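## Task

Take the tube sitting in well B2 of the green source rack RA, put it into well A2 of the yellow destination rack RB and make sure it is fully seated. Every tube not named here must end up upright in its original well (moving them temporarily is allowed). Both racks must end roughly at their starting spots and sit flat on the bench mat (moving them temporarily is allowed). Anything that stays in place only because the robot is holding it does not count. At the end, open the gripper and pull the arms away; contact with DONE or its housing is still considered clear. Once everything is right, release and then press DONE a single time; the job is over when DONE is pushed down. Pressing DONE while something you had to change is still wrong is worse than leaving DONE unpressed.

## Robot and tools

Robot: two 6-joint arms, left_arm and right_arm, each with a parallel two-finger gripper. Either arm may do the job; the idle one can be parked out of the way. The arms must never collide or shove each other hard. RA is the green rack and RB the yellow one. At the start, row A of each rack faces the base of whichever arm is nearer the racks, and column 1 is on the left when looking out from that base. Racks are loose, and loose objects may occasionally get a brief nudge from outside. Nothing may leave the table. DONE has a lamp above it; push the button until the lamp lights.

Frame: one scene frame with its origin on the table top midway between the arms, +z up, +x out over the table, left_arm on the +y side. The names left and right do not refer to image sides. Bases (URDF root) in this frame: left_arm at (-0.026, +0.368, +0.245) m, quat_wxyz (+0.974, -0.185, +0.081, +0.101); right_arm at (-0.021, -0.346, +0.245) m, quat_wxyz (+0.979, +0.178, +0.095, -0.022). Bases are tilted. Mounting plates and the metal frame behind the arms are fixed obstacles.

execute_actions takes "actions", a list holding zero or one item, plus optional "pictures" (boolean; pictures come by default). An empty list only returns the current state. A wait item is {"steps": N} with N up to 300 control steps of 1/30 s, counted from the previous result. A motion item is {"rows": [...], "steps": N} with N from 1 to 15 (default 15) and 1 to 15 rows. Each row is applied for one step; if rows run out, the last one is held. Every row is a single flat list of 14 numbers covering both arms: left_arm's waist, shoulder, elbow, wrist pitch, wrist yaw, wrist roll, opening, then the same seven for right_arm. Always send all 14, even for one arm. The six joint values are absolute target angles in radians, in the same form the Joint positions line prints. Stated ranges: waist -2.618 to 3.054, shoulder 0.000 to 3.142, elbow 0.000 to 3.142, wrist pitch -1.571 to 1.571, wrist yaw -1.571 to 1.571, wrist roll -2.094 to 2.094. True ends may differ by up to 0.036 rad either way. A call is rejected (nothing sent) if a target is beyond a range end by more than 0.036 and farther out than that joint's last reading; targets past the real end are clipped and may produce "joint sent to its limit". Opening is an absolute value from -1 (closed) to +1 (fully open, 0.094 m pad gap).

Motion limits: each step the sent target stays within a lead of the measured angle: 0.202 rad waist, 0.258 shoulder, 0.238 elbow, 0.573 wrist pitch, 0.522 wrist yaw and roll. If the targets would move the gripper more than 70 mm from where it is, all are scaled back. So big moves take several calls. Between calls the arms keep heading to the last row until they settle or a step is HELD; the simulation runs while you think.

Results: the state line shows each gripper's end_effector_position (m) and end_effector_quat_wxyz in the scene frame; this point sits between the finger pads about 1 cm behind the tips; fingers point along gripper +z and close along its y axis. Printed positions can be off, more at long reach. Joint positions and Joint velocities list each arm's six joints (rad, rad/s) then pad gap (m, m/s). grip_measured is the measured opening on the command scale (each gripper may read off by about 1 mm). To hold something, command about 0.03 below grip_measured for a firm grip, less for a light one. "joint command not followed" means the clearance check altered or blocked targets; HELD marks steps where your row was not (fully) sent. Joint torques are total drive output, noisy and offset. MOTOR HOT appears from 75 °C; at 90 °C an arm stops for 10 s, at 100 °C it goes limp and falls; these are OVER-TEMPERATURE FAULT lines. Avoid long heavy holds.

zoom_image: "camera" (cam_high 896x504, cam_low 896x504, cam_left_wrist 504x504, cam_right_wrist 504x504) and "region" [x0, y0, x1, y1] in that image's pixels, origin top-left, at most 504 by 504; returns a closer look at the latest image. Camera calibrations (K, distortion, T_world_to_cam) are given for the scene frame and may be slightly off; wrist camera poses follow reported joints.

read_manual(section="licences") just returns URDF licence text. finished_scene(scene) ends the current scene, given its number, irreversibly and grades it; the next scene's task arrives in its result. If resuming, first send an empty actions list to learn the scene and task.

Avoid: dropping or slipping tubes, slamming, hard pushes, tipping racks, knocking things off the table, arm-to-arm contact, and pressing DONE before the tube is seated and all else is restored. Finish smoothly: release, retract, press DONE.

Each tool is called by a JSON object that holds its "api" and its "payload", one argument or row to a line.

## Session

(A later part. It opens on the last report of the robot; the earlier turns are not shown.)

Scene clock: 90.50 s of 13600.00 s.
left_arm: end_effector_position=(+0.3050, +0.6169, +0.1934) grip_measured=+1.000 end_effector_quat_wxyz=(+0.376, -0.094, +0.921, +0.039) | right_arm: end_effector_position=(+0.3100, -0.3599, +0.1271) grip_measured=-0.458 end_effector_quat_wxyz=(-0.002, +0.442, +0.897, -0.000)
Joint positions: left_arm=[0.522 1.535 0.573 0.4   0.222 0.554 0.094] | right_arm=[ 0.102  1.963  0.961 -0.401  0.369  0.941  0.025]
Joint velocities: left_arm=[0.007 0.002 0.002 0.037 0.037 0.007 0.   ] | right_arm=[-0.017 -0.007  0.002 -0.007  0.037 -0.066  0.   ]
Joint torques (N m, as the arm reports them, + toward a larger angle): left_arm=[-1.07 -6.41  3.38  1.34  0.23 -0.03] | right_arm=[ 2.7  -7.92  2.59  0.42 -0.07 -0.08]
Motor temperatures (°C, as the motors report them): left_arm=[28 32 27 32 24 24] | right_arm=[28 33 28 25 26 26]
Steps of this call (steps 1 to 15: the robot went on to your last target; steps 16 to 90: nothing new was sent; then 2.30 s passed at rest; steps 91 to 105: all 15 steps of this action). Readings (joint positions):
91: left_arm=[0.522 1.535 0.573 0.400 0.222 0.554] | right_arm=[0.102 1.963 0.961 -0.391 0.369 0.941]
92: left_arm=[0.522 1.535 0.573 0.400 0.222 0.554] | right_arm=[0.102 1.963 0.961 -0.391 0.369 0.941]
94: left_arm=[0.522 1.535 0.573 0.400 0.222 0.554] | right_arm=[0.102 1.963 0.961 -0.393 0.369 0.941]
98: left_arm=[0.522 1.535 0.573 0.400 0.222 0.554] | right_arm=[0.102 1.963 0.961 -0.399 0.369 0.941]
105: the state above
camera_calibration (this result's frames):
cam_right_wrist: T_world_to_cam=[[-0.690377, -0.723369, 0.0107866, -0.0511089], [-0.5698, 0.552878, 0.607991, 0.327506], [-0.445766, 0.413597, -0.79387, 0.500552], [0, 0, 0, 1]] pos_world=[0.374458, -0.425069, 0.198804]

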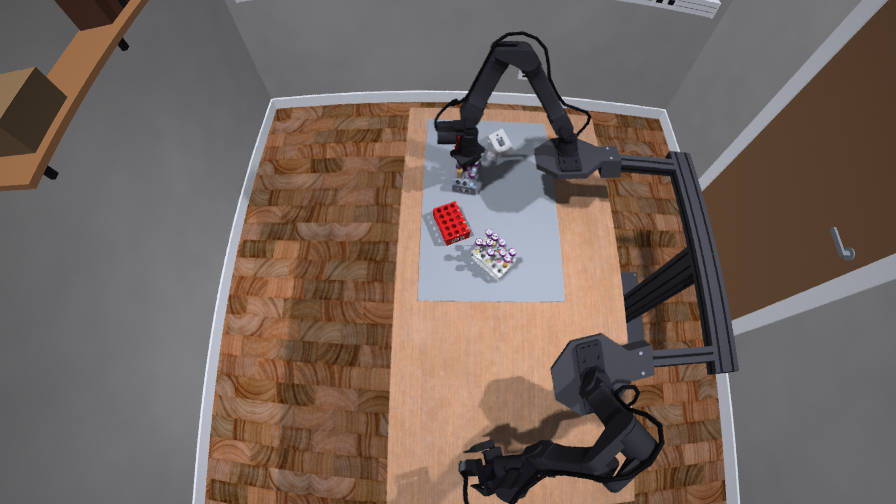

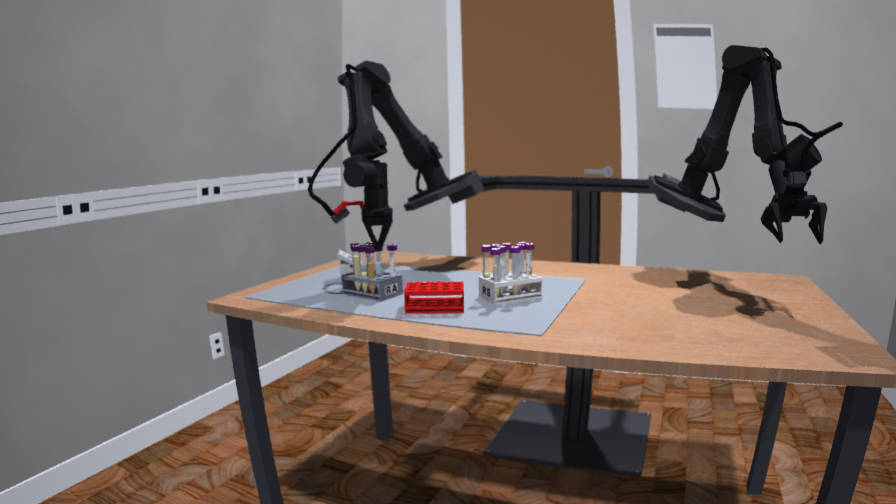

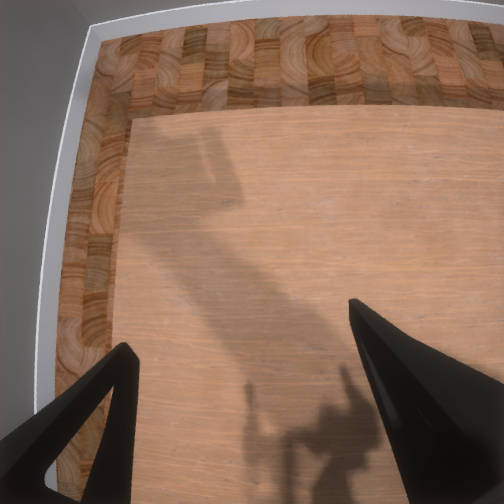

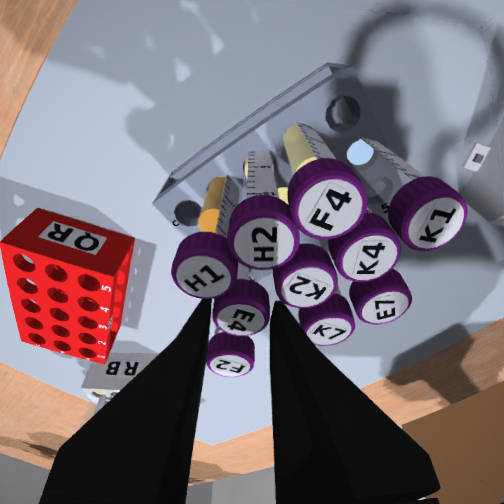

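{"api": "execute_actions", "payload": {
  "actions": [
    {"rows":[[0.522,1.535,0.573,0.4,0.222,0.554,1,0.099,1.977,0.946,-0.405,0.366,0.935,-0.46],[0.522,1.535,0.573,0.4,0.222,0.554,1,0.099,1.980,0.946,-0.39,0.366,0.935,-0.46],[0.522,1.535,0.573,0.4,0.222,0.554,1,0.098,1.982,0.946,-0.385,0.366,0.935,-0.46],[0.522,1.535,0.573,0.4,0.222,0.554,1,0.098,1.982,0.946,-0.385,0.366,0.935,-0.46],[0.522,1.535,0.573,0.4,0.222,0.554,1,0.098,1.982,0.946,-0.385,0.366,0.935,-0.46],[0.522,1.535,0.573,0.4,0.222,0.554,1,0.098,1.982,0.946,-0.385,0.366,0.935,-0.46],[0.522,1.535,0.573,0.4,0.222,0.554,1,0.098,1.982,0.946,-0.385,0.366,0.935,-0.48],[0.522,1.535,0.573,0.4,0.222,0.554,1,0.098,1.982,0.946,-0.385,0.366,0.935,-0.50],[0.522,1.535,0.573,0.4,0.222,0.554,1,0.098,1.982,0.946,-0.385,0.366,0.935,-0.52],[0.522,1.535,0.573,0.4,0.222,0.554,1,0.098,1.982,0.946,-0.385,0.366,0.935,-0.54],[0.522,1.535,0.573,0.4,0.222,0.554,1,0.098,1.982,0.946,-0.385,0.366,0.935,-0.56],[0.522,1.535,0.573,0.4,0.222,0.554,1,0.098,1.982,0.946,-0.385,0.366,0.935,-0.58],[0.522,1.535,0.573,0.4,0.222,0.554,1,0.098,1.982,0.946,-0.385,0.366,0.935,-0.595]]}
  ]
}}

{"api": "zoom_image", "payload": {
  "camera": "cam_right_wrist",
  "region": [150, 200, 350, 380]
}}

Scene clock: 97.47 s of 13600.00 s.
left_arm: end_effector_position=(+0.3050, +0.6169, +0.1934) grip_measured=+1.000 end_effector_quat_wxyz=(+0.376, -0.094, +0.921, +0.039) | right_arm: end_effector_position=(+0.3106, -0.3599, +0.1271) grip_measured=-0.573 end_effector_quat_wxyz=(-0.001, +0.442, +0.897, +0.000)
Joint positions: left_arm=[0.522 1.535 0.573 0.4   0.222 0.554 0.094] | right_arm=[ 0.102  1.963  0.961 -0.399  0.369  0.941  0.02 ]
Joint velocities: left_arm=[-0.007 -0.017  0.002 -0.007 -0.007  0.037  0.   ] | right_arm=[ 0.022  0.007  0.002  0.037 -0.022  0.022 -0.001]
Joint torques (N m, as the arm reports them, + toward a larger angle): left_arm=[-1.05 -6.42  3.36  1.35  0.25 -0.01] | right_arm=[ 2.66 -7.25  2.66  0.75 -0.07 -0.08]
Motor temperatures (°C, as the motors report them): left_arm=[28 32 27 32 24 24] | right_arm=[28 33 28 25 26 26]
Steps of this call (steps 1 to 15: the robot went on to your last target; steps 16 to 90: nothing new was sent; then 3.47 s passed at rest; steps 91 to 105: all 15 steps of this action). Readings (joint positions):
91: left_arm=[0.522 1.535 0.573 0.400 0.222 0.554] | right_arm=[0.102 1.963 0.961 -0.402 0.369 0.941]
92: left_arm=[0.522 1.535 0.573 0.400 0.222 0.554] | right_arm=[0.102 1.963 0.961 -0.402 0.369 0.941]
94: left_arm=[0.522 1.535 0.573 0.400 0.222 0.554] | right_arm=[0.102 1.963 0.961 -0.401 0.369 0.941]
98: left_arm=[0.522 1.535 0.573 0.400 0.222 0.554] | right_arm=[0.102 1.963 0.961 -0.399 0.369 0.941]
105: the state above
camera_calibration (this result's frames):
cam_right_wrist: T_world_to_cam=[[-0.690825, -0.722966, 0.0090223, -0.0501523], [-0.570988, 0.553174, 0.606607, 0.32851], [-0.443547, 0.413907, -0.794951, 0.500385], [0, 0, 0, 1]] pos_world=[0.374873, -0.425095, 0.198958]

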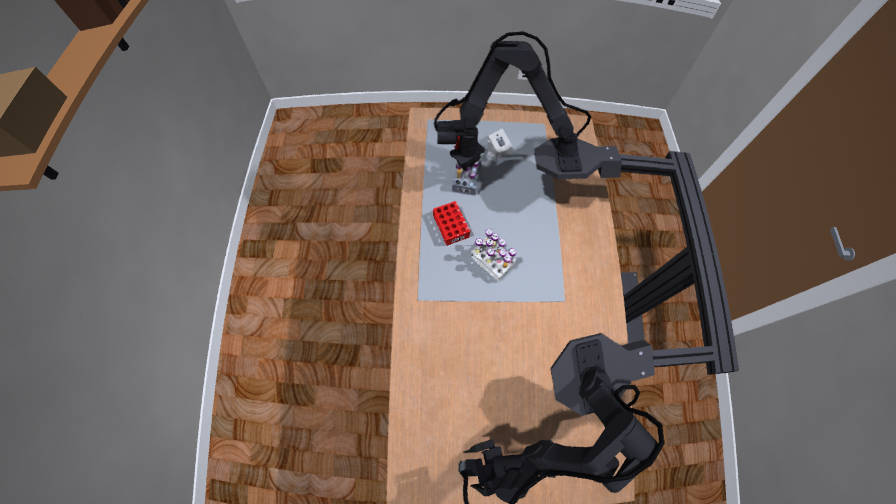

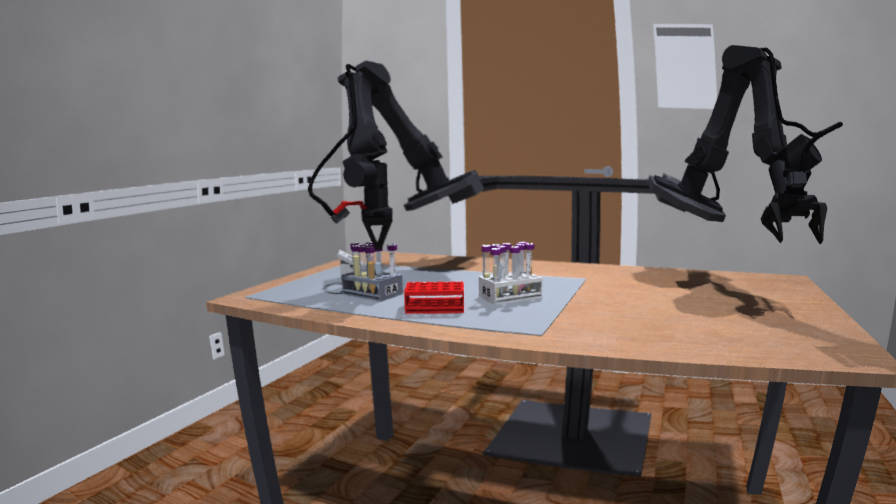

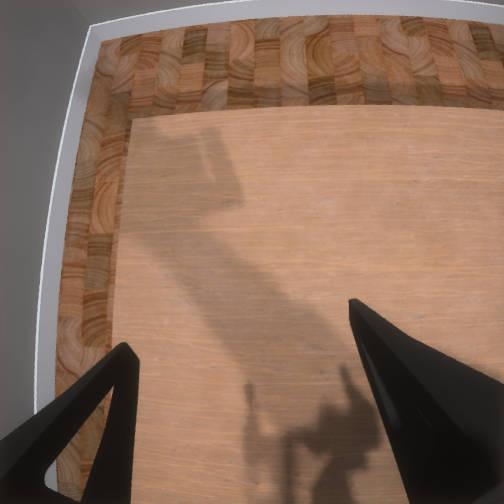

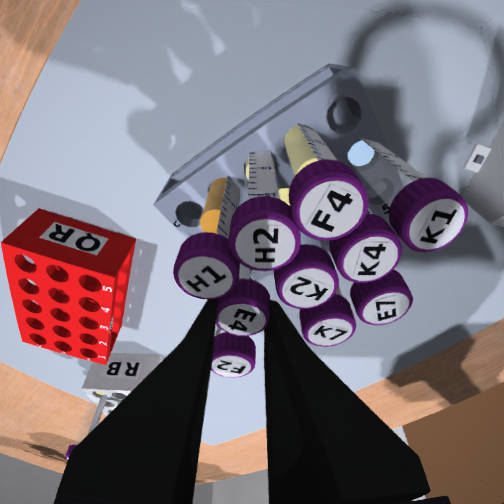

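Region (150, 200, 350, 380) of cam_right_wrist's 504x504 image, scaled by 2.520, with more detail than that image has; it fills the top 454 rows of this view, and the rest is white.

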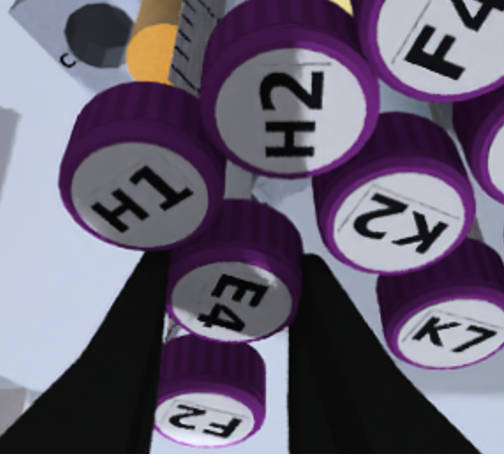

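{"api": "execute_actions", "payload": {
  "actions": [
    {"rows":[[0.522,1.535,0.573,0.4,0.222,0.554,1,0.108,1.955,0.968,-0.41,0.372,0.945,-0.603],[0.522,1.535,0.573,0.4,0.222,0.554,1,0.117,1.941,0.983,-0.426,0.376,0.951,-0.603],[0.522,1.535,0.573,0.4,0.222,0.554,1,0.118,1.938,0.984,-0.443,0.376,0.955,-0.603],[0.522,1.535,0.573,0.4,0.222,0.554,1,0.121,1.932,0.985,-0.455,0.377,0.960,-0.603],[0.522,1.535,0.573,0.4,0.222,0.554,1,0.123,1.926,0.986,-0.471,0.377,0.964,-0.603],[0.522,1.535,0.573,0.4,0.222,0.554,1,0.126,1.918,0.988,-0.487,0.378,0.969,-0.603],[0.522,1.535,0.573,0.4,0.222,0.554,1,0.130,1.909,0.990,-0.503,0.379,0.974,-0.603],[0.522,1.535,0.573,0.4,0.222,0.554,1,0.135,1.898,0.992,-0.523,0.380,0.979,-0.603],[0.522,1.535,0.573,0.4,0.222,0.554,1,0.139,1.887,0.995,-0.543,0.381,0.986,-0.603],[0.522,1.535,0.573,0.4,0.222,0.554,1,0.144,1.877,0.999,-0.563,0.382,0.992,-0.603],[0.522,1.535,0.573,0.4,0.222,0.554,1,0.150,1.863,1.003,-0.587,0.383,0.999,-0.603],[0.522,1.535,0.573,0.4,0.222,0.554,1,0.156,1.851,1.008,-0.612,0.384,1.007,-0.603],[0.522,1.535,0.573,0.4,0.222,0.554,1,0.162,1.838,1.013,-0.636,0.385,1.015,-0.603],[0.522,1.535,0.573,0.4,0.222,0.554,1,0.169,1.823,1.020,-0.665,0.387,1.023,-0.603],[0.522,1.535,0.573,0.4,0.222,0.554,1,0.176,1.809,1.027,-0.694,0.388,1.032,-0.603]]}
  ],
  "pictures": false
}}

{"api": "execute_actions", "payload": {
  "actions": [
    {"rows":[[0.522,1.535,0.573,0.4,0.222,0.554,1,0.184,1.795,1.035,-0.723,0.389,1.041,-0.603],[0.522,1.535,0.573,0.4,0.222,0.554,1,0.192,1.780,1.044,-0.752,0.391,1.051,-0.603],[0.522,1.535,0.573,0.4,0.222,0.554,1,0.201,1.765,1.055,-0.781,0.392,1.060,-0.603],[0.522,1.535,0.573,0.4,0.222,0.554,1,0.209,1.751,1.066,-0.811,0.393,1.069,-0.603],[0.522,1.535,0.573,0.4,0.222,0.554,1,0.218,1.737,1.078,-0.836,0.395,1.078,-0.603],[0.522,1.535,0.573,0.4,0.222,0.554,1,0.227,1.724,1.090,-0.861,0.396,1.086,-0.603],[0.522,1.535,0.573,0.4,0.222,0.554,1,0.235,1.711,1.104,-0.882,0.397,1.094,-0.603],[0.522,1.535,0.573,0.4,0.222,0.554,1,0.243,1.701,1.116,-0.899,0.398,1.101,-0.603],[0.522,1.535,0.573,0.4,0.222,0.554,1,0.250,1.691,1.128,-0.917,0.399,1.106,-0.603],[0.522,1.535,0.573,0.4,0.222,0.554,1,0.256,1.684,1.139,-0.929,0.400,1.111,-0.603],[0.522,1.535,0.573,0.4,0.222,0.554,1,0.261,1.678,1.148,-0.938,0.400,1.115,-0.603],[0.522,1.535,0.573,0.4,0.222,0.554,1,0.267,1.672,1.157,-0.938,0.400,1.118,-0.603],[0.522,1.535,0.573,0.4,0.222,0.554,1,0.270,1.667,1.164,-0.938,0.400,1.118,-0.603],[0.522,1.535,0.573,0.4,0.222,0.554,1,0.273,1.665,1.169,-0.938,0.400,1.118,-0.603]]}
  ]
}}

{"api": "zoom_image", "payload": {
  "camera": "cam_high",
  "region": [455, 215, 535, 295]
}}

Scene clock: 128.90 s of 13600.00 s.
left_arm: end_effector_position=(+0.3050, +0.6169, +0.1934) grip_measured=+1.000 end_effector_quat_wxyz=(+0.376, -0.094, +0.921, +0.039) | right_arm: end_effector_position=(+0.3053, -0.3598, +0.1651) grip_measured=-0.573 end_effector_quat_wxyz=(-0.012, +0.442, +0.897, -0.003)
Joint positions: left_arm=[0.522 1.535 0.573 0.4   0.222 0.554 0.094] | right_arm=[ 0.145  1.86   0.993 -0.576  0.371  0.996  0.02 ]
Joint velocities: left_arm=[-0.007  0.007 -0.007 -0.022 -0.022  0.007  0.   ] | right_arm=[ 0.208 -0.408  0.164 -0.667  0.051  0.183 -0.   ]
Joint torques (N m, as the arm reports them, + toward a larger angle): left_arm=[-1.05 -6.46  3.39  1.35  0.24 -0.01] | right_arm=[  4.24 -10.95   6.42   0.44   0.12   0.06]
Motor temperatures (°C, as the motors report them): left_arm=[28 32 27 32 24 24] | right_arm=[28 33 28 25 26 26]
Steps of this call (steps 1 to 15: the robot went on to your last target; steps 16 to 90: nothing new was sent; then 27.93 s passed at rest; steps 91 to 105: all 15 steps of this action). Readings (joint positions):
91: left_arm=[0.522 1.535 0.573 0.400 0.222 0.554] | right_arm=[0.102 1.963 0.961 -0.399 0.369 0.941]
92: left_arm=[0.522 1.535 0.573 0.400 0.222 0.554] | right_arm=[0.102 1.963 0.961 -0.400 0.369 0.942]
94: left_arm=[0.522 1.535 0.573 0.400 0.222 0.554] | right_arm=[0.102 1.963 0.961 -0.407 0.369 0.945]
98: left_arm=[0.522 1.535 0.573 0.400 0.222 0.554] | right_arm=[0.109 1.944 0.961 -0.439 0.369 0.957]
105: the state above

Scene clock: 129.40 s of 13600.00 s.
left_arm: end_effector_position=(+0.3050, +0.6169, +0.1934) grip_measured=+1.000 end_effector_quat_wxyz=(+0.376, -0.094, +0.921, +0.039) | right_arm: end_effector_position=(+0.3165, -0.3582, +0.2532) grip_measured=-0.573 end_effector_quat_wxyz=(+0.007, +0.445, +0.896, +0.010)
Joint positions: left_arm=[0.522 1.535 0.573 0.4   0.222 0.554 0.094] | right_arm=[ 0.254  1.688  1.143 -0.89   0.385  1.1    0.02 ]
Joint velocities: left_arm=[-0.017 -0.012  0.002  0.051  0.022 -0.007  0.   ] | right_arm=[ 0.066 -0.1    0.154 -0.198 -0.051 -0.007 -0.   ]
Joint torques (N m, as the arm reports them, + toward a larger angle): left_arm=[-1.07 -6.38  3.38  1.34  0.24 -0.01] | right_arm=[ 3.63 -9.31  6.76  0.37  0.13  0.04]
Motor temperatures (°C, as the motors report them): left_arm=[28 32 27 32 24 24] | right_arm=[28 33 28 25 26 26]
Steps of this call (steps 1 to 15: all 15 steps of this action). Readings (joint positions):
1: left_arm=[0.522 1.535 0.573 0.400 0.222 0.554] | right_arm=[0.153 1.846 0.999 -0.601 0.372 1.004]
2: left_arm=[0.522 1.535 0.573 0.400 0.222 0.554] | right_arm=[0.160 1.831 1.007 -0.628 0.373 1.012]
4: left_arm=[0.522 1.535 0.573 0.400 0.222 0.554] | right_arm=[0.177 1.803 1.024 -0.683 0.375 1.028]
8: left_arm=[0.522 1.535 0.573 0.400 0.222 0.554] | right_arm=[0.212 1.747 1.070 -0.788 0.379 1.061]
15: the state above
camera_calibration (this result's frames):
cam_right_wrist: T_world_to_cam=[[-0.695586, -0.718319, -0.0133336, -0.037136], [-0.580393, 0.550893, 0.599717, 0.258394], [-0.423443, 0.424894, -0.800101, 0.601409], [0, 0, 0, 1]] pos_world=[0.378801, -0.424558, 0.325729]

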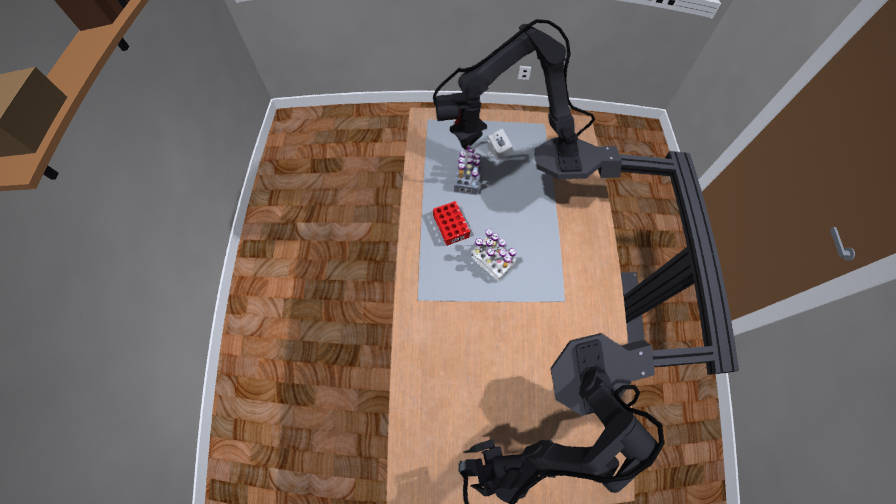

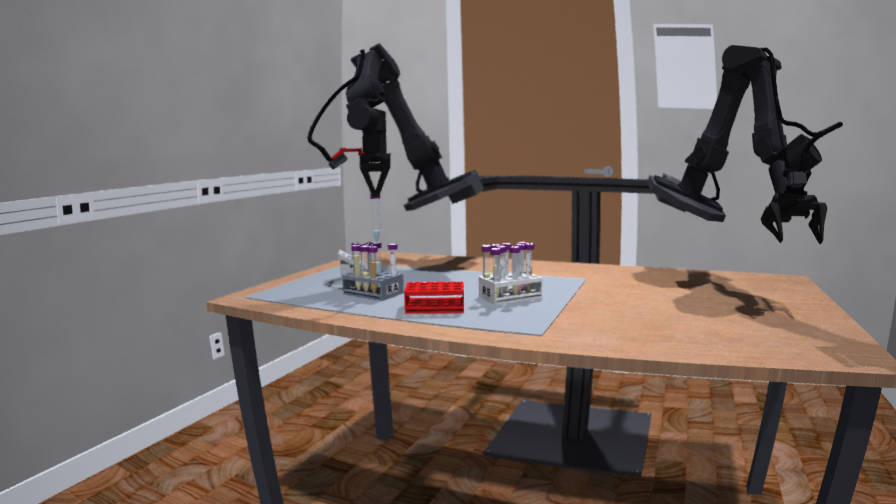

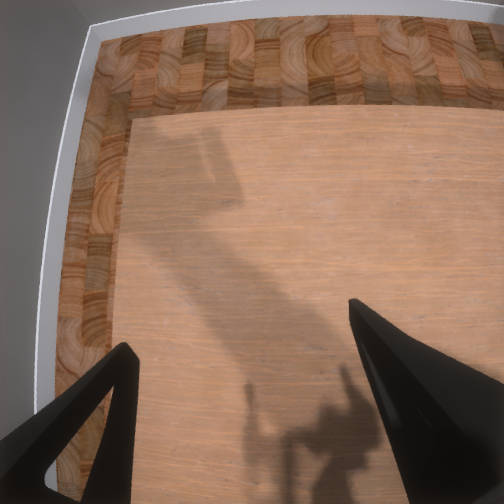

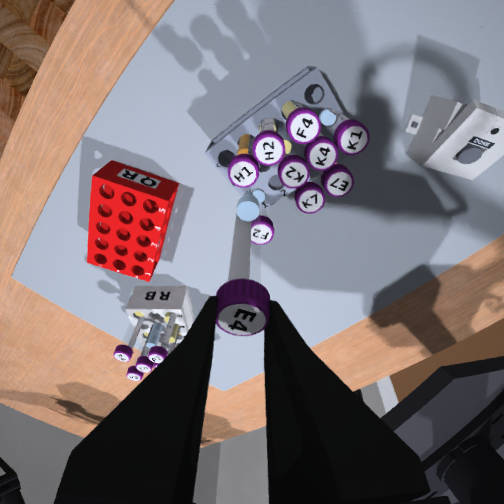

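Region (455, 215, 535, 295) of cam_high's 896x504 image, scaled by 6.300, with more detail than that image has.

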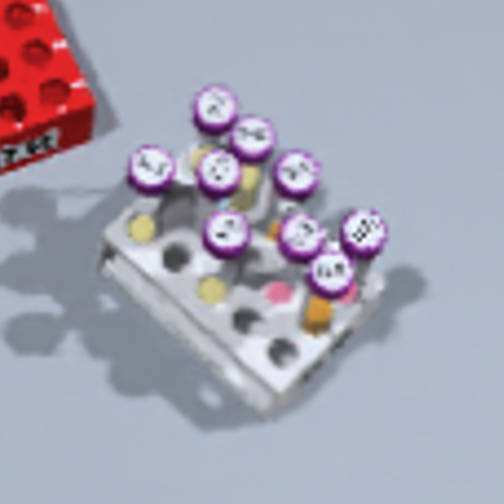

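{"api": "execute_actions", "payload": {
  "actions": [
    {"rows":[[0.522,1.535,0.573,0.4,0.222,0.554,1,0.276,1.680,1.170,-0.938,0.398,1.105,-0.603],[0.522,1.535,0.573,0.4,0.222,0.554,1,0.284,1.697,1.172,-0.939,0.396,1.085,-0.603],[0.522,1.535,0.573,0.4,0.222,0.554,1,0.298,1.706,1.176,-0.940,0.394,1.055,-0.603],[0.522,1.535,0.573,0.4,0.222,0.554,1,0.316,1.718,1.182,-0.941,0.392,1.02,-0.603],[0.522,1.535,0.573,0.4,0.222,0.554,1,0.338,1.732,1.189,-0.943,0.390,0.97,-0.603],[0.522,1.535,0.573,0.4,0.222,0.554,1,0.365,1.750,1.197,-0.945,0.388,0.92,-0.603],[0.522,1.535,0.573,0.4,0.222,0.554,1,0.395,1.769,1.206,-0.947,0.385,0.86,-0.603],[0.522,1.535,0.573,0.4,0.222,0.554,1,0.427,1.790,1.215,-0.949,0.382,0.80,-0.603],[0.522,1.535,0.573,0.4,0.222,0.554,1,0.463,1.814,1.226,-0.951,0.379,0.73,-0.603],[0.522,1.535,0.573,0.4,0.222,0.554,1,0.501,1.839,1.238,-0.954,0.375,0.66,-0.603],[0.522,1.535,0.573,0.4,0.222,0.554,1,0.542,1.865,1.250,-0.956,0.371,0.58,-0.603],[0.522,1.535,0.573,0.4,0.222,0.554,1,0.583,1.892,1.262,-0.959,0.367,0.50,-0.603],[0.522,1.535,0.573,0.4,0.222,0.554,1,0.625,1.920,1.275,-0.961,0.363,0.42,-0.603],[0.522,1.535,0.573,0.4,0.222,0.554,1,0.669,1.948,1.288,-0.964,0.359,0.34,-0.603],[0.522,1.535,0.573,0.4,0.222,0.554,1,0.713,1.977,1.302,-0.966,0.355,0.26,-0.603]]}
  ],
  "pictures": false
}}

{"api": "execute_actions", "payload": {
  "actions": [
    {"rows":[[0.522,1.535,0.573,0.4,0.222,0.554,1,0.758,2.006,1.315,-0.969,0.351,0.18,-0.603],[0.522,1.535,0.573,0.4,0.222,0.554,1,0.802,2.034,1.328,-0.971,0.347,0.10,-0.603],[0.522,1.535,0.573,0.4,0.222,0.554,1,0.844,2.062,1.341,-0.974,0.343,0.02,-0.603],[0.522,1.535,0.573,0.4,0.222,0.554,1,0.885,2.089,1.354,-0.976,0.339,-0.06,-0.603],[0.522,1.535,0.573,0.4,0.222,0.554,1,0.926,2.115,1.366,-0.978,0.336,-0.13,-0.603],[0.522,1.535,0.573,0.4,0.222,0.554,1,0.964,2.140,1.377,-0.980,0.332,-0.20,-0.603],[0.522,1.535,0.573,0.4,0.222,0.554,1,1.000,2.164,1.388,-0.982,0.329,-0.26,-0.603],[0.522,1.535,0.573,0.4,0.222,0.554,1,1.032,2.185,1.398,-0.984,0.326,-0.32,-0.603],[0.522,1.535,0.573,0.4,0.222,0.554,1,1.062,2.204,1.407,-0.985,0.324,-0.365,-0.603],[0.522,1.535,0.573,0.4,0.222,0.554,1,1.089,2.222,1.415,-0.986,0.322,-0.405,-0.603],[0.522,1.535,0.573,0.4,0.222,0.554,1,1.111,2.236,1.421,-0.987,0.320,-0.44,-0.603],[0.522,1.535,0.573,0.4,0.222,0.554,1,1.129,2.248,1.427,-0.988,0.319,-0.463,-0.603],[0.522,1.535,0.573,0.4,0.222,0.554,1,1.143,2.257,1.431,-0.989,0.318,-0.479,-0.603],[0.522,1.535,0.573,0.4,0.222,0.554,1,1.151,2.262,1.434,-0.989,0.318,-0.484,-0.603],[0.522,1.535,0.573,0.4,0.222,0.554,1,1.154,2.264,1.4345,-0.989,0.318,-0.484,-0.603]]}
  ],
  "pictures": false
}}

{"api": "execute_actions", "payload": {
  "actions": [
    {"steps":18}
  ]
}}

{"api": "zoom_image", "payload": {
  "camera": "cam_right_wrist",
  "region": [150, 120, 350, 320]
}}

Scene clock: 164.73 s of 13600.00 s.
left_arm: end_effector_position=(+0.3050, +0.6169, +0.1934) grip_measured=+1.000 end_effector_quat_wxyz=(+0.376, -0.094, +0.921, +0.039) | right_arm: end_effector_position=(+0.2993, -0.2282, +0.2588) grip_measured=-0.573 end_effector_quat_wxyz=(-0.001, -0.007, +1.000, +0.014)
Joint positions: left_arm=[0.522 1.535 0.573 0.4   0.222 0.554 0.094] | right_arm=[ 0.615  1.921  1.26  -0.939  0.378  0.56   0.02 ]
Joint velocities: left_arm=[-0.012  0.012 -0.017 -0.022 -0.051 -0.037  0.   ] | right_arm=[ 1.223  0.813  0.374 -0.095 -0.095 -2.     0.001]
Joint torques (N m, as the arm reports them, + toward a larger angle): left_arm=[-1.05 -6.44  3.38  1.33  0.24 -0.01] | right_arm=[ 5.04 -7.9   7.04  0.36 -0.22 -0.03]
Motor temperatures (°C, as the motors report them): left_arm=[28 33 28 32 24 24] | right_arm=[28 35 29 25 26 26]
Steps of this call (steps 1 to 30: the robot went on to your last target; steps 31 to 110: nothing new was sent; then 31.17 s passed at rest; steps 111 to 125: all 15 steps of this action). Readings (joint positions):
111: left_arm=[0.522 1.535 0.573 0.400 0.222 0.554] | right_arm=[0.257 1.685 1.149 -0.923 0.386 1.112]
112: left_arm=[0.522 1.535 0.573 0.400 0.222 0.554] | right_arm=[0.258 1.685 1.149 -0.923 0.386 1.109]
114: left_arm=[0.522 1.535 0.573 0.400 0.222 0.554] | right_arm=[0.268 1.688 1.150 -0.926 0.387 1.087]
118: left_arm=[0.522 1.535 0.573 0.400 0.222 0.554] | right_arm=[0.346 1.739 1.180 -0.933 0.388 0.971]
125: the state above

Scene clock: 165.23 s of 13600.00 s.
left_arm: end_effector_position=(+0.3050, +0.6169, +0.1934) grip_measured=+1.000 end_effector_quat_wxyz=(+0.376, -0.094, +0.921, +0.039) | right_arm: end_effector_position=(+0.1775, -0.0650, +0.2560) grip_measured=-0.573 end_effector_quat_wxyz=(-0.002, +0.683, -0.730, -0.001)
Joint positions: left_arm=[0.522 1.535 0.573 0.4   0.222 0.554 0.094] | right_arm=[ 1.144  2.256  1.403 -0.962  0.325 -0.365  0.02 ]
Joint velocities: left_arm=[-0.002 -0.012 -0.002  0.007  0.037  0.037  0.   ] | right_arm=[ 0.305  0.173  0.056 -0.022 -0.095 -0.872  0.   ]
Joint torques (N m, as the arm reports them, + toward a larger angle): left_arm=[-1.08 -6.46  3.38  1.36  0.24 -0.02] | right_arm=[  2.47 -10.14   7.94   0.4    0.02  -0.05]
Motor temperatures (°C, as the motors report them): left_arm=[28 33 28 32 24 24] | right_arm=[28 35 29 25 26 26]
Steps of this call (steps 1 to 15: all 15 steps of this action). Readings (joint positions):
1: left_arm=[0.522 1.535 0.573 0.400 0.222 0.554] | right_arm=[0.660 1.950 1.273 -0.940 0.375 0.489]
2: left_arm=[0.522 1.535 0.573 0.400 0.222 0.554] | right_arm=[0.704 1.979 1.287 -0.941 0.372 0.415]
4: left_arm=[0.522 1.535 0.573 0.400 0.222 0.554] | right_arm=[0.793 2.037 1.313 -0.943 0.365 0.264]
8: left_arm=[0.522 1.535 0.573 0.400 0.222 0.554] | right_arm=[0.960 2.142 1.360 -0.948 0.348 -0.027]
15: the state above

Scene clock: 165.83 s of 13600.00 s.
left_arm: end_effector_position=(+0.3050, +0.6169, +0.1934) grip_measured=+1.000 end_effector_quat_wxyz=(+0.376, -0.094, +0.921, +0.039) | right_arm: end_effector_position=(+0.1731, -0.0644, +0.2562) grip_measured=-0.573 end_effector_quat_wxyz=(+0.004, +0.727, -0.686, +0.001)
Joint positions: left_arm=[0.522 1.535 0.573 0.4   0.222 0.554 0.094] | right_arm=[ 1.155  2.263  1.409 -0.976  0.321 -0.476  0.02 ]
Joint velocities: left_arm=[-0.002 -0.017 -0.007  0.037 -0.066 -0.022  0.   ] | right_arm=[-0.017  0.012  0.022 -0.022 -0.037  0.022  0.   ]
Joint torques (N m, as the arm reports them, + toward a larger angle): left_arm=[-1.07 -6.43  3.42  1.34  0.24 -0.02] | right_arm=[ 3.24 -9.72  7.74  0.44 -0.06 -0.08]
Motor temperatures (°C, as the motors report them): left_arm=[28 33 28 32 24 24] | right_arm=[28 35 29 25 26 26]
Steps of this call (steps 1 to 18: the robot went on to your last target). Readings (joint positions):
1: left_arm=[0.522 1.535 0.573 0.400 0.222 0.554] | right_arm=[1.153 2.261 1.403 -0.964 0.323 -0.388]
2: left_arm=[0.522 1.535 0.573 0.400 0.222 0.554] | right_arm=[1.157 2.262 1.404 -0.967 0.322 -0.407]
4: left_arm=[0.522 1.535 0.573 0.400 0.222 0.554] | right_arm=[1.156 2.263 1.405 -0.972 0.321 -0.433]
8: left_arm=[0.522 1.535 0.573 0.400 0.222 0.554] | right_arm=[1.155 2.263 1.409 -0.974 0.321 -0.459]
18: the state above
camera_calibration (this result's frames):
cam_right_wrist: T_world_to_cam=[[0.977771, 0.209628, 0.00438007, -0.160253], [0.163548, -0.77558, 0.609694, -0.205332], [0.131206, -0.595425, -0.792625, 0.25461], [0, 0, 0, 1]] pos_world=[0.156866, 0.0259428, 0.327702]

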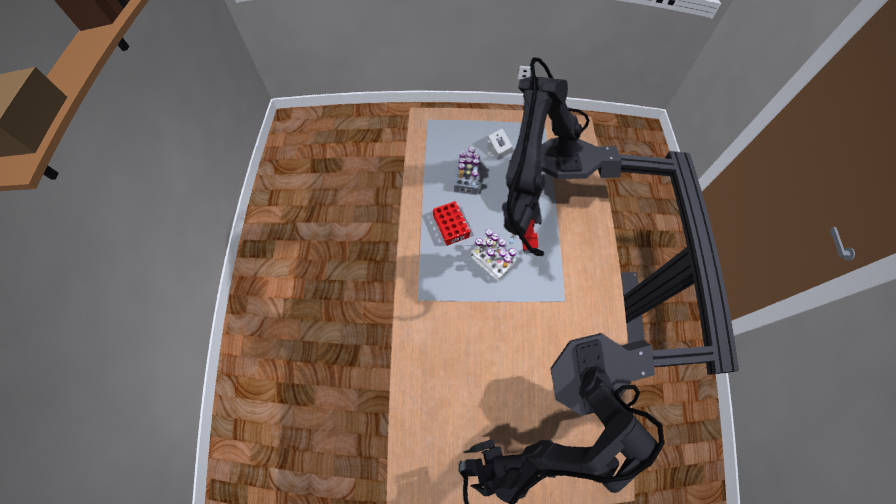

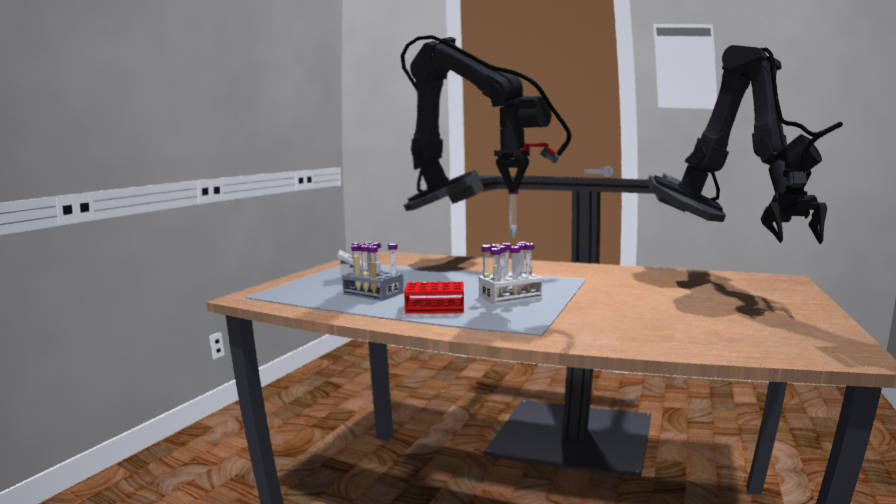

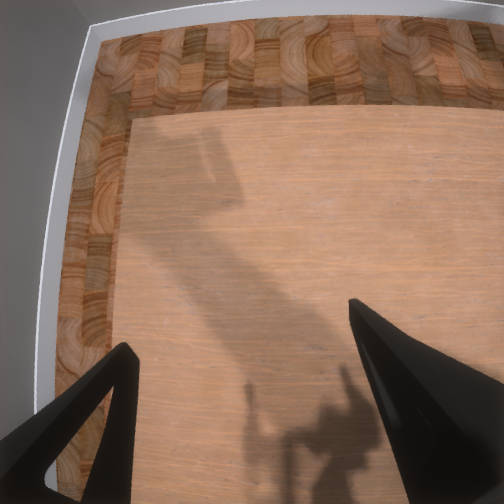

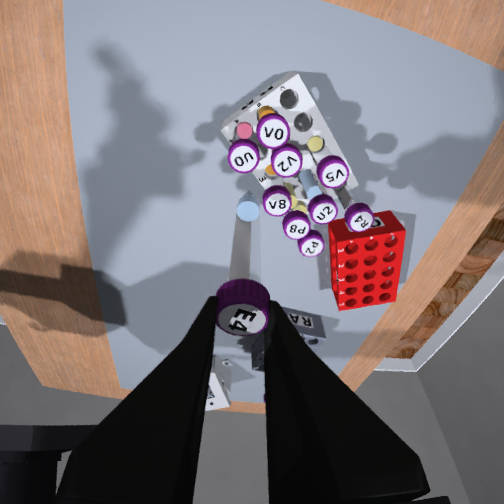

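Region (150, 120, 350, 320) of cam_right_wrist's 504x504 image, scaled by 2.520, with more detail than that image has.

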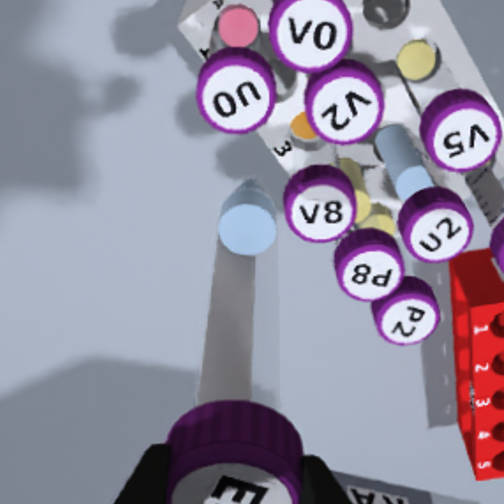

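{"api": "execute_actions", "payload": {
  "actions": [
    {"rows":[[0.522,1.535,0.573,0.4,0.222,0.554,1,1.149,2.268,1.425,-0.96,0.328,-0.486,-0.603],[0.522,1.535,0.573,0.4,0.222,0.554,1,1.143,2.273,1.42,-0.945,0.334,-0.490,-0.603],[0.522,1.535,0.573,0.4,0.222,0.554,1,1.137,2.279,1.415,-0.932,0.338,-0.494,-0.603],[0.522,1.535,0.573,0.4,0.222,0.554,1,1.131,2.286,1.41,-0.922,0.340,-0.498,-0.603],[0.522,1.535,0.573,0.4,0.222,0.554,1,1.126,2.292,1.405,-0.914,0.341,-0.500,-0.603],[0.522,1.535,0.573,0.4,0.222,0.554,1,1.123,2.297,1.40,-0.906,0.341,-0.502,-0.603],[0.522,1.535,0.573,0.4,0.222,0.554,1,1.122,2.301,1.397,-0.896,0.342,-0.504,-0.603],[0.522,1.535,0.573,0.4,0.222,0.554,1,1.121,2.303,1.395,-0.884,0.343,-0.507,-0.603],[0.522,1.535,0.573,0.4,0.222,0.554,1,1.119,2.306,1.391,-0.870,0.344,-0.510,-0.603],[0.522,1.535,0.573,0.4,0.222,0.554,1,1.117,2.310,1.385,-0.855,0.345,-0.514,-0.603],[0.522,1.535,0.573,0.4,0.222,0.554,1,1.114,2.315,1.378,-0.840,0.346,-0.518,-0.603],[0.522,1.535,0.573,0.4,0.222,0.554,1,1.110,2.322,1.370,-0.824,0.347,-0.522,-0.603],[0.522,1.535,0.573,0.4,0.222,0.554,1,1.106,2.329,1.361,-0.808,0.348,-0.527,-0.603],[0.522,1.535,0.573,0.4,0.222,0.554,1,1.102,2.336,1.353,-0.792,0.349,-0.531,-0.603],[0.522,1.535,0.573,0.4,0.222,0.554,1,1.098,2.343,1.345,-0.776,0.349,-0.535,-0.603]]}
  ],
  "pictures": false
}}

{"api": "execute_actions", "payload": {
  "actions": [
    {"rows":[[0.522,1.535,0.573,0.4,0.222,0.554,1,1.094,2.350,1.338,-0.760,0.350,-0.539,-0.603],[0.522,1.535,0.573,0.4,0.222,0.554,1,1.090,2.358,1.331,-0.745,0.351,-0.543,-0.603],[0.522,1.535,0.573,0.4,0.222,0.554,1,1.086,2.366,1.325,-0.732,0.351,-0.547,-0.603],[0.522,1.535,0.573,0.4,0.222,0.554,1,1.082,2.374,1.319,-0.722,0.352,-0.550,-0.603],[0.522,1.535,0.573,0.4,0.222,0.554,1,1.078,2.381,1.314,-0.715,0.352,-0.553,-0.603],[0.522,1.535,0.573,0.4,0.222,0.554,1,1.075,2.387,1.309,-0.713,0.352,-0.553,-0.603],[0.522,1.535,0.573,0.4,0.222,0.554,1,1.073,2.391,1.306,-0.713,0.352,-0.553,-0.603],[0.522,1.535,0.573,0.4,0.222,0.554,1,1.072,2.394,1.304,-0.713,0.352,-0.553,-0.603]]}
  ],
  "pictures": false
}}

{"api": "execute_actions", "payload": {
  "actions": [
    {"steps":8}
  ]
}}

{"api": "zoom_image", "payload": {
  "camera": "cam_right_wrist",
  "region": [150, 120, 350, 320]
}}

Scene clock: 205.10 s of 13600.00 s.
left_arm: end_effector_position=(+0.3050, +0.6169, +0.1934) grip_measured=+1.000 end_effector_quat_wxyz=(+0.376, -0.094, +0.921, +0.039) | right_arm: end_effector_position=(+0.1861, -0.0592, +0.2246) grip_measured=-0.573 end_effector_quat_wxyz=(-0.008, +0.721, -0.693, +0.001)
Joint positions: left_arm=[0.522 1.535 0.573 0.4   0.222 0.554 0.094] | right_arm=[ 1.107  2.317  1.373 -0.847  0.341 -0.513  0.02 ]
Joint velocities: left_arm=[-0.017 -0.017  0.017 -0.007 -0.037 -0.037  0.   ] | right_arm=[-0.051  0.183 -0.227  0.344  0.066 -0.125  0.   ]
Joint torques (N m, as the arm reports them, + toward a larger angle): left_arm=[-1.1  -6.45  3.38  1.34  0.24 -0.01] | right_arm=[ 3.03 -8.99  4.28  0.7   0.06 -0.06]
Motor temperatures (°C, as the motors report them): left_arm=[28 33 28 32 24 24] | right_arm=[28 35 30 25 26 26]
Steps of this call (steps 1 to 15: the robot went on to your last target; steps 16 to 90: nothing new was sent; then 35.77 s passed at rest; steps 91 to 105: all 15 steps of this action). Readings (joint positions):
91: left_arm=[0.522 1.535 0.573 0.400 0.222 0.554] | right_arm=[1.155 2.263 1.409 -0.976 0.321 -0.478]
92: left_arm=[0.522 1.535 0.573 0.400 0.222 0.554] | right_arm=[1.154 2.263 1.409 -0.974 0.322 -0.479]
94: left_arm=[0.522 1.535 0.573 0.400 0.222 0.554] | right_arm=[1.149 2.264 1.409 -0.965 0.325 -0.483]
98: left_arm=[0.522 1.535 0.573 0.400 0.222 0.554] | right_arm=[1.127 2.283 1.409 -0.934 0.332 -0.492]
105: the state above

Scene clock: 205.60 s of 13600.00 s.
left_arm: end_effector_position=(+0.3050, +0.6169, +0.1934) grip_measured=+1.000 end_effector_quat_wxyz=(+0.376, -0.094, +0.921, +0.039) | right_arm: end_effector_position=(+0.1813, -0.0667, +0.1824) grip_measured=-0.573 end_effector_quat_wxyz=(+0.009, +0.723, -0.691, +0.005)
Joint positions: left_arm=[0.522 1.535 0.573 0.4   0.222 0.554 0.094] | right_arm=[ 1.07   2.392  1.311 -0.734  0.347 -0.545  0.02 ]
Joint velocities: left_arm=[ 0.012 -0.002  0.007  0.022 -0.037 -0.037  0.   ] | right_arm=[ 0.002 -0.002  0.037  0.022 -0.037 -0.037  0.   ]
Joint torques (N m, as the arm reports them, + toward a larger angle): left_arm=[-1.12 -6.43  3.39  1.35  0.24 -0.01] | right_arm=[  3.68 -10.29   4.37   0.7    0.01  -0.07]
Motor temperatures (°C, as the motors report them): left_arm=[28 33 28 32 24 24] | right_arm=[28 35 30 25 26 26]
Steps of this call (steps 1 to 15: all 15 steps of this action). Readings (joint positions):
1: left_arm=[0.522 1.535 0.573 0.400 0.222 0.554] | right_arm=[1.105 2.324 1.365 -0.832 0.341 -0.517]
2: left_arm=[0.522 1.535 0.573 0.400 0.222 0.554] | right_arm=[1.101 2.332 1.356 -0.818 0.342 -0.521]
4: left_arm=[0.522 1.535 0.573 0.400 0.222 0.554] | right_arm=[1.093 2.349 1.342 -0.790 0.343 -0.529]
8: left_arm=[0.522 1.535 0.573 0.400 0.222 0.554] | right_arm=[1.077 2.381 1.319 -0.753 0.345 -0.539]
15: the state above

Scene clock: 205.87 s of 13600.00 s.
left_arm: end_effector_position=(+0.3050, +0.6169, +0.1934) grip_measured=+1.000 end_effector_quat_wxyz=(+0.376, -0.094, +0.921, +0.039) | right_arm: end_effector_position=(+0.1821, -0.0655, +0.1824) grip_measured=-0.573 end_effector_quat_wxyz=(+0.006, +0.723, -0.691, +0.004)
Joint positions: left_arm=[0.522 1.535 0.573 0.4   0.222 0.554 0.094] | right_arm=[ 1.07   2.392  1.311 -0.728  0.347 -0.547  0.02 ]
Joint velocities: left_arm=[ 0.012  0.002 -0.012  0.007  0.081  0.066  0.   ] | right_arm=[-0.012 -0.002  0.012  0.037 -0.037 -0.051 -0.001]
Joint torques (N m, as the arm reports them, + toward a larger angle): left_arm=[-1.06 -6.45  3.34  1.34  0.24 -0.01] | right_arm=[  3.6  -10.25   4.35   0.71   0.04  -0.07]
Motor temperatures (°C, as the motors report them): left_arm=[28 33 28 32 24 24] | right_arm=[28 35 30 25 26 26]
Steps of this call (steps 1 to 8: the robot went on to your last target). Readings (joint positions):
1: left_arm=[0.522 1.535 0.573 0.400 0.222 0.554] | right_arm=[1.070 2.392 1.311 -0.733 0.347 -0.545]
2: left_arm=[0.522 1.535 0.573 0.400 0.222 0.554] | right_arm=[1.070 2.392 1.311 -0.732 0.347 -0.546]
4: left_arm=[0.522 1.535 0.573 0.400 0.222 0.554] | right_arm=[1.070 2.392 1.311 -0.729 0.347 -0.546]
8: the state above
camera_calibration (this result's frames):
cam_right_wrist: T_world_to_cam=[[0.980496, 0.196491, 0.00427147, -0.169795], [0.152108, -0.772426, 0.616621, -0.161552], [0.12446, -0.603945, -0.787248, 0.193998], [0, 0, 0, 1]] pos_world=[0.166911, 0.0257402, 0.253066]

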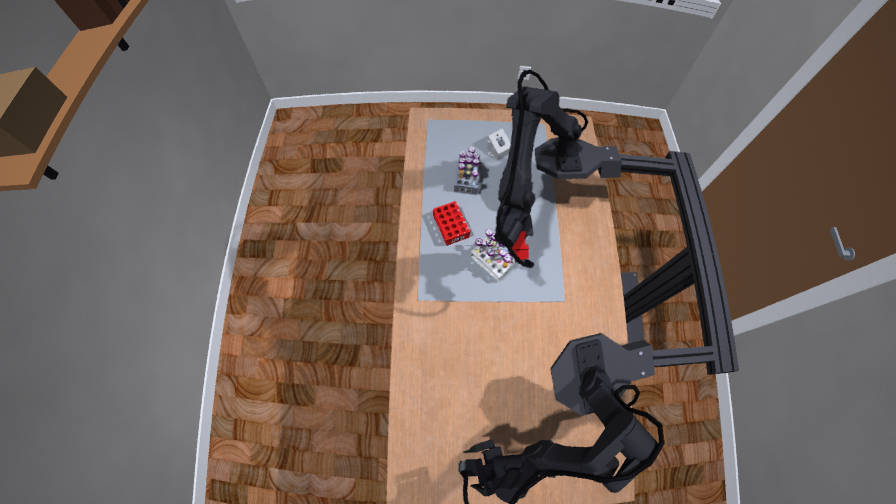

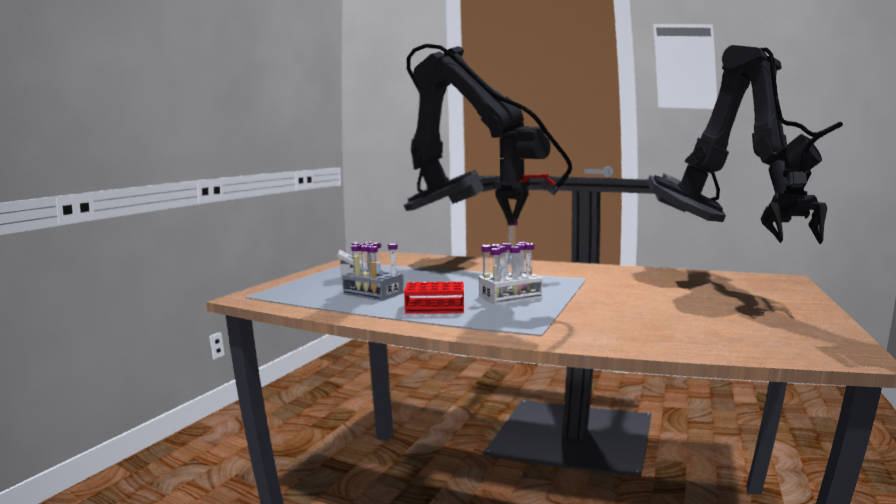

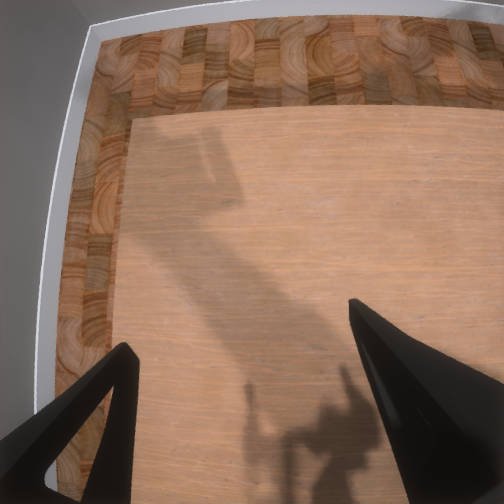

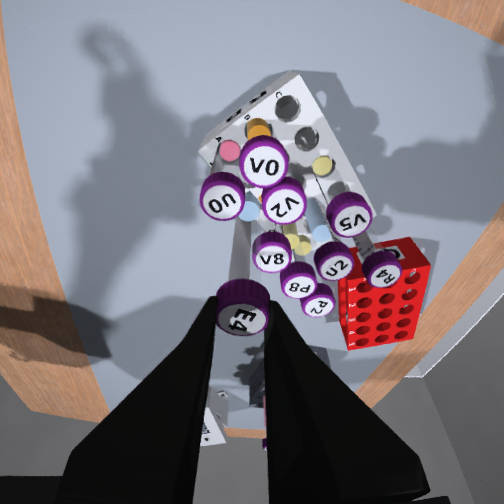

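Region (150, 120, 350, 320) of cam_right_wrist's 504x504 image, scaled by 2.520, with more detail than that image has.

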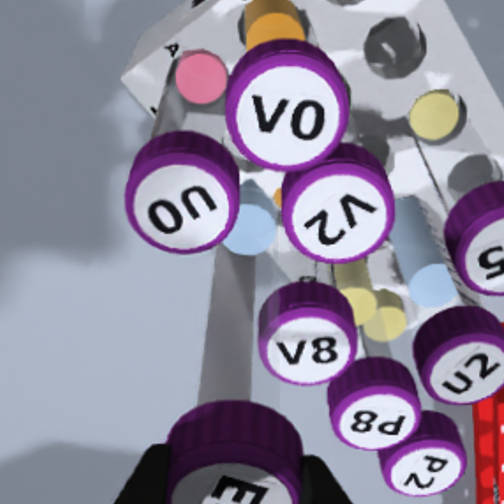

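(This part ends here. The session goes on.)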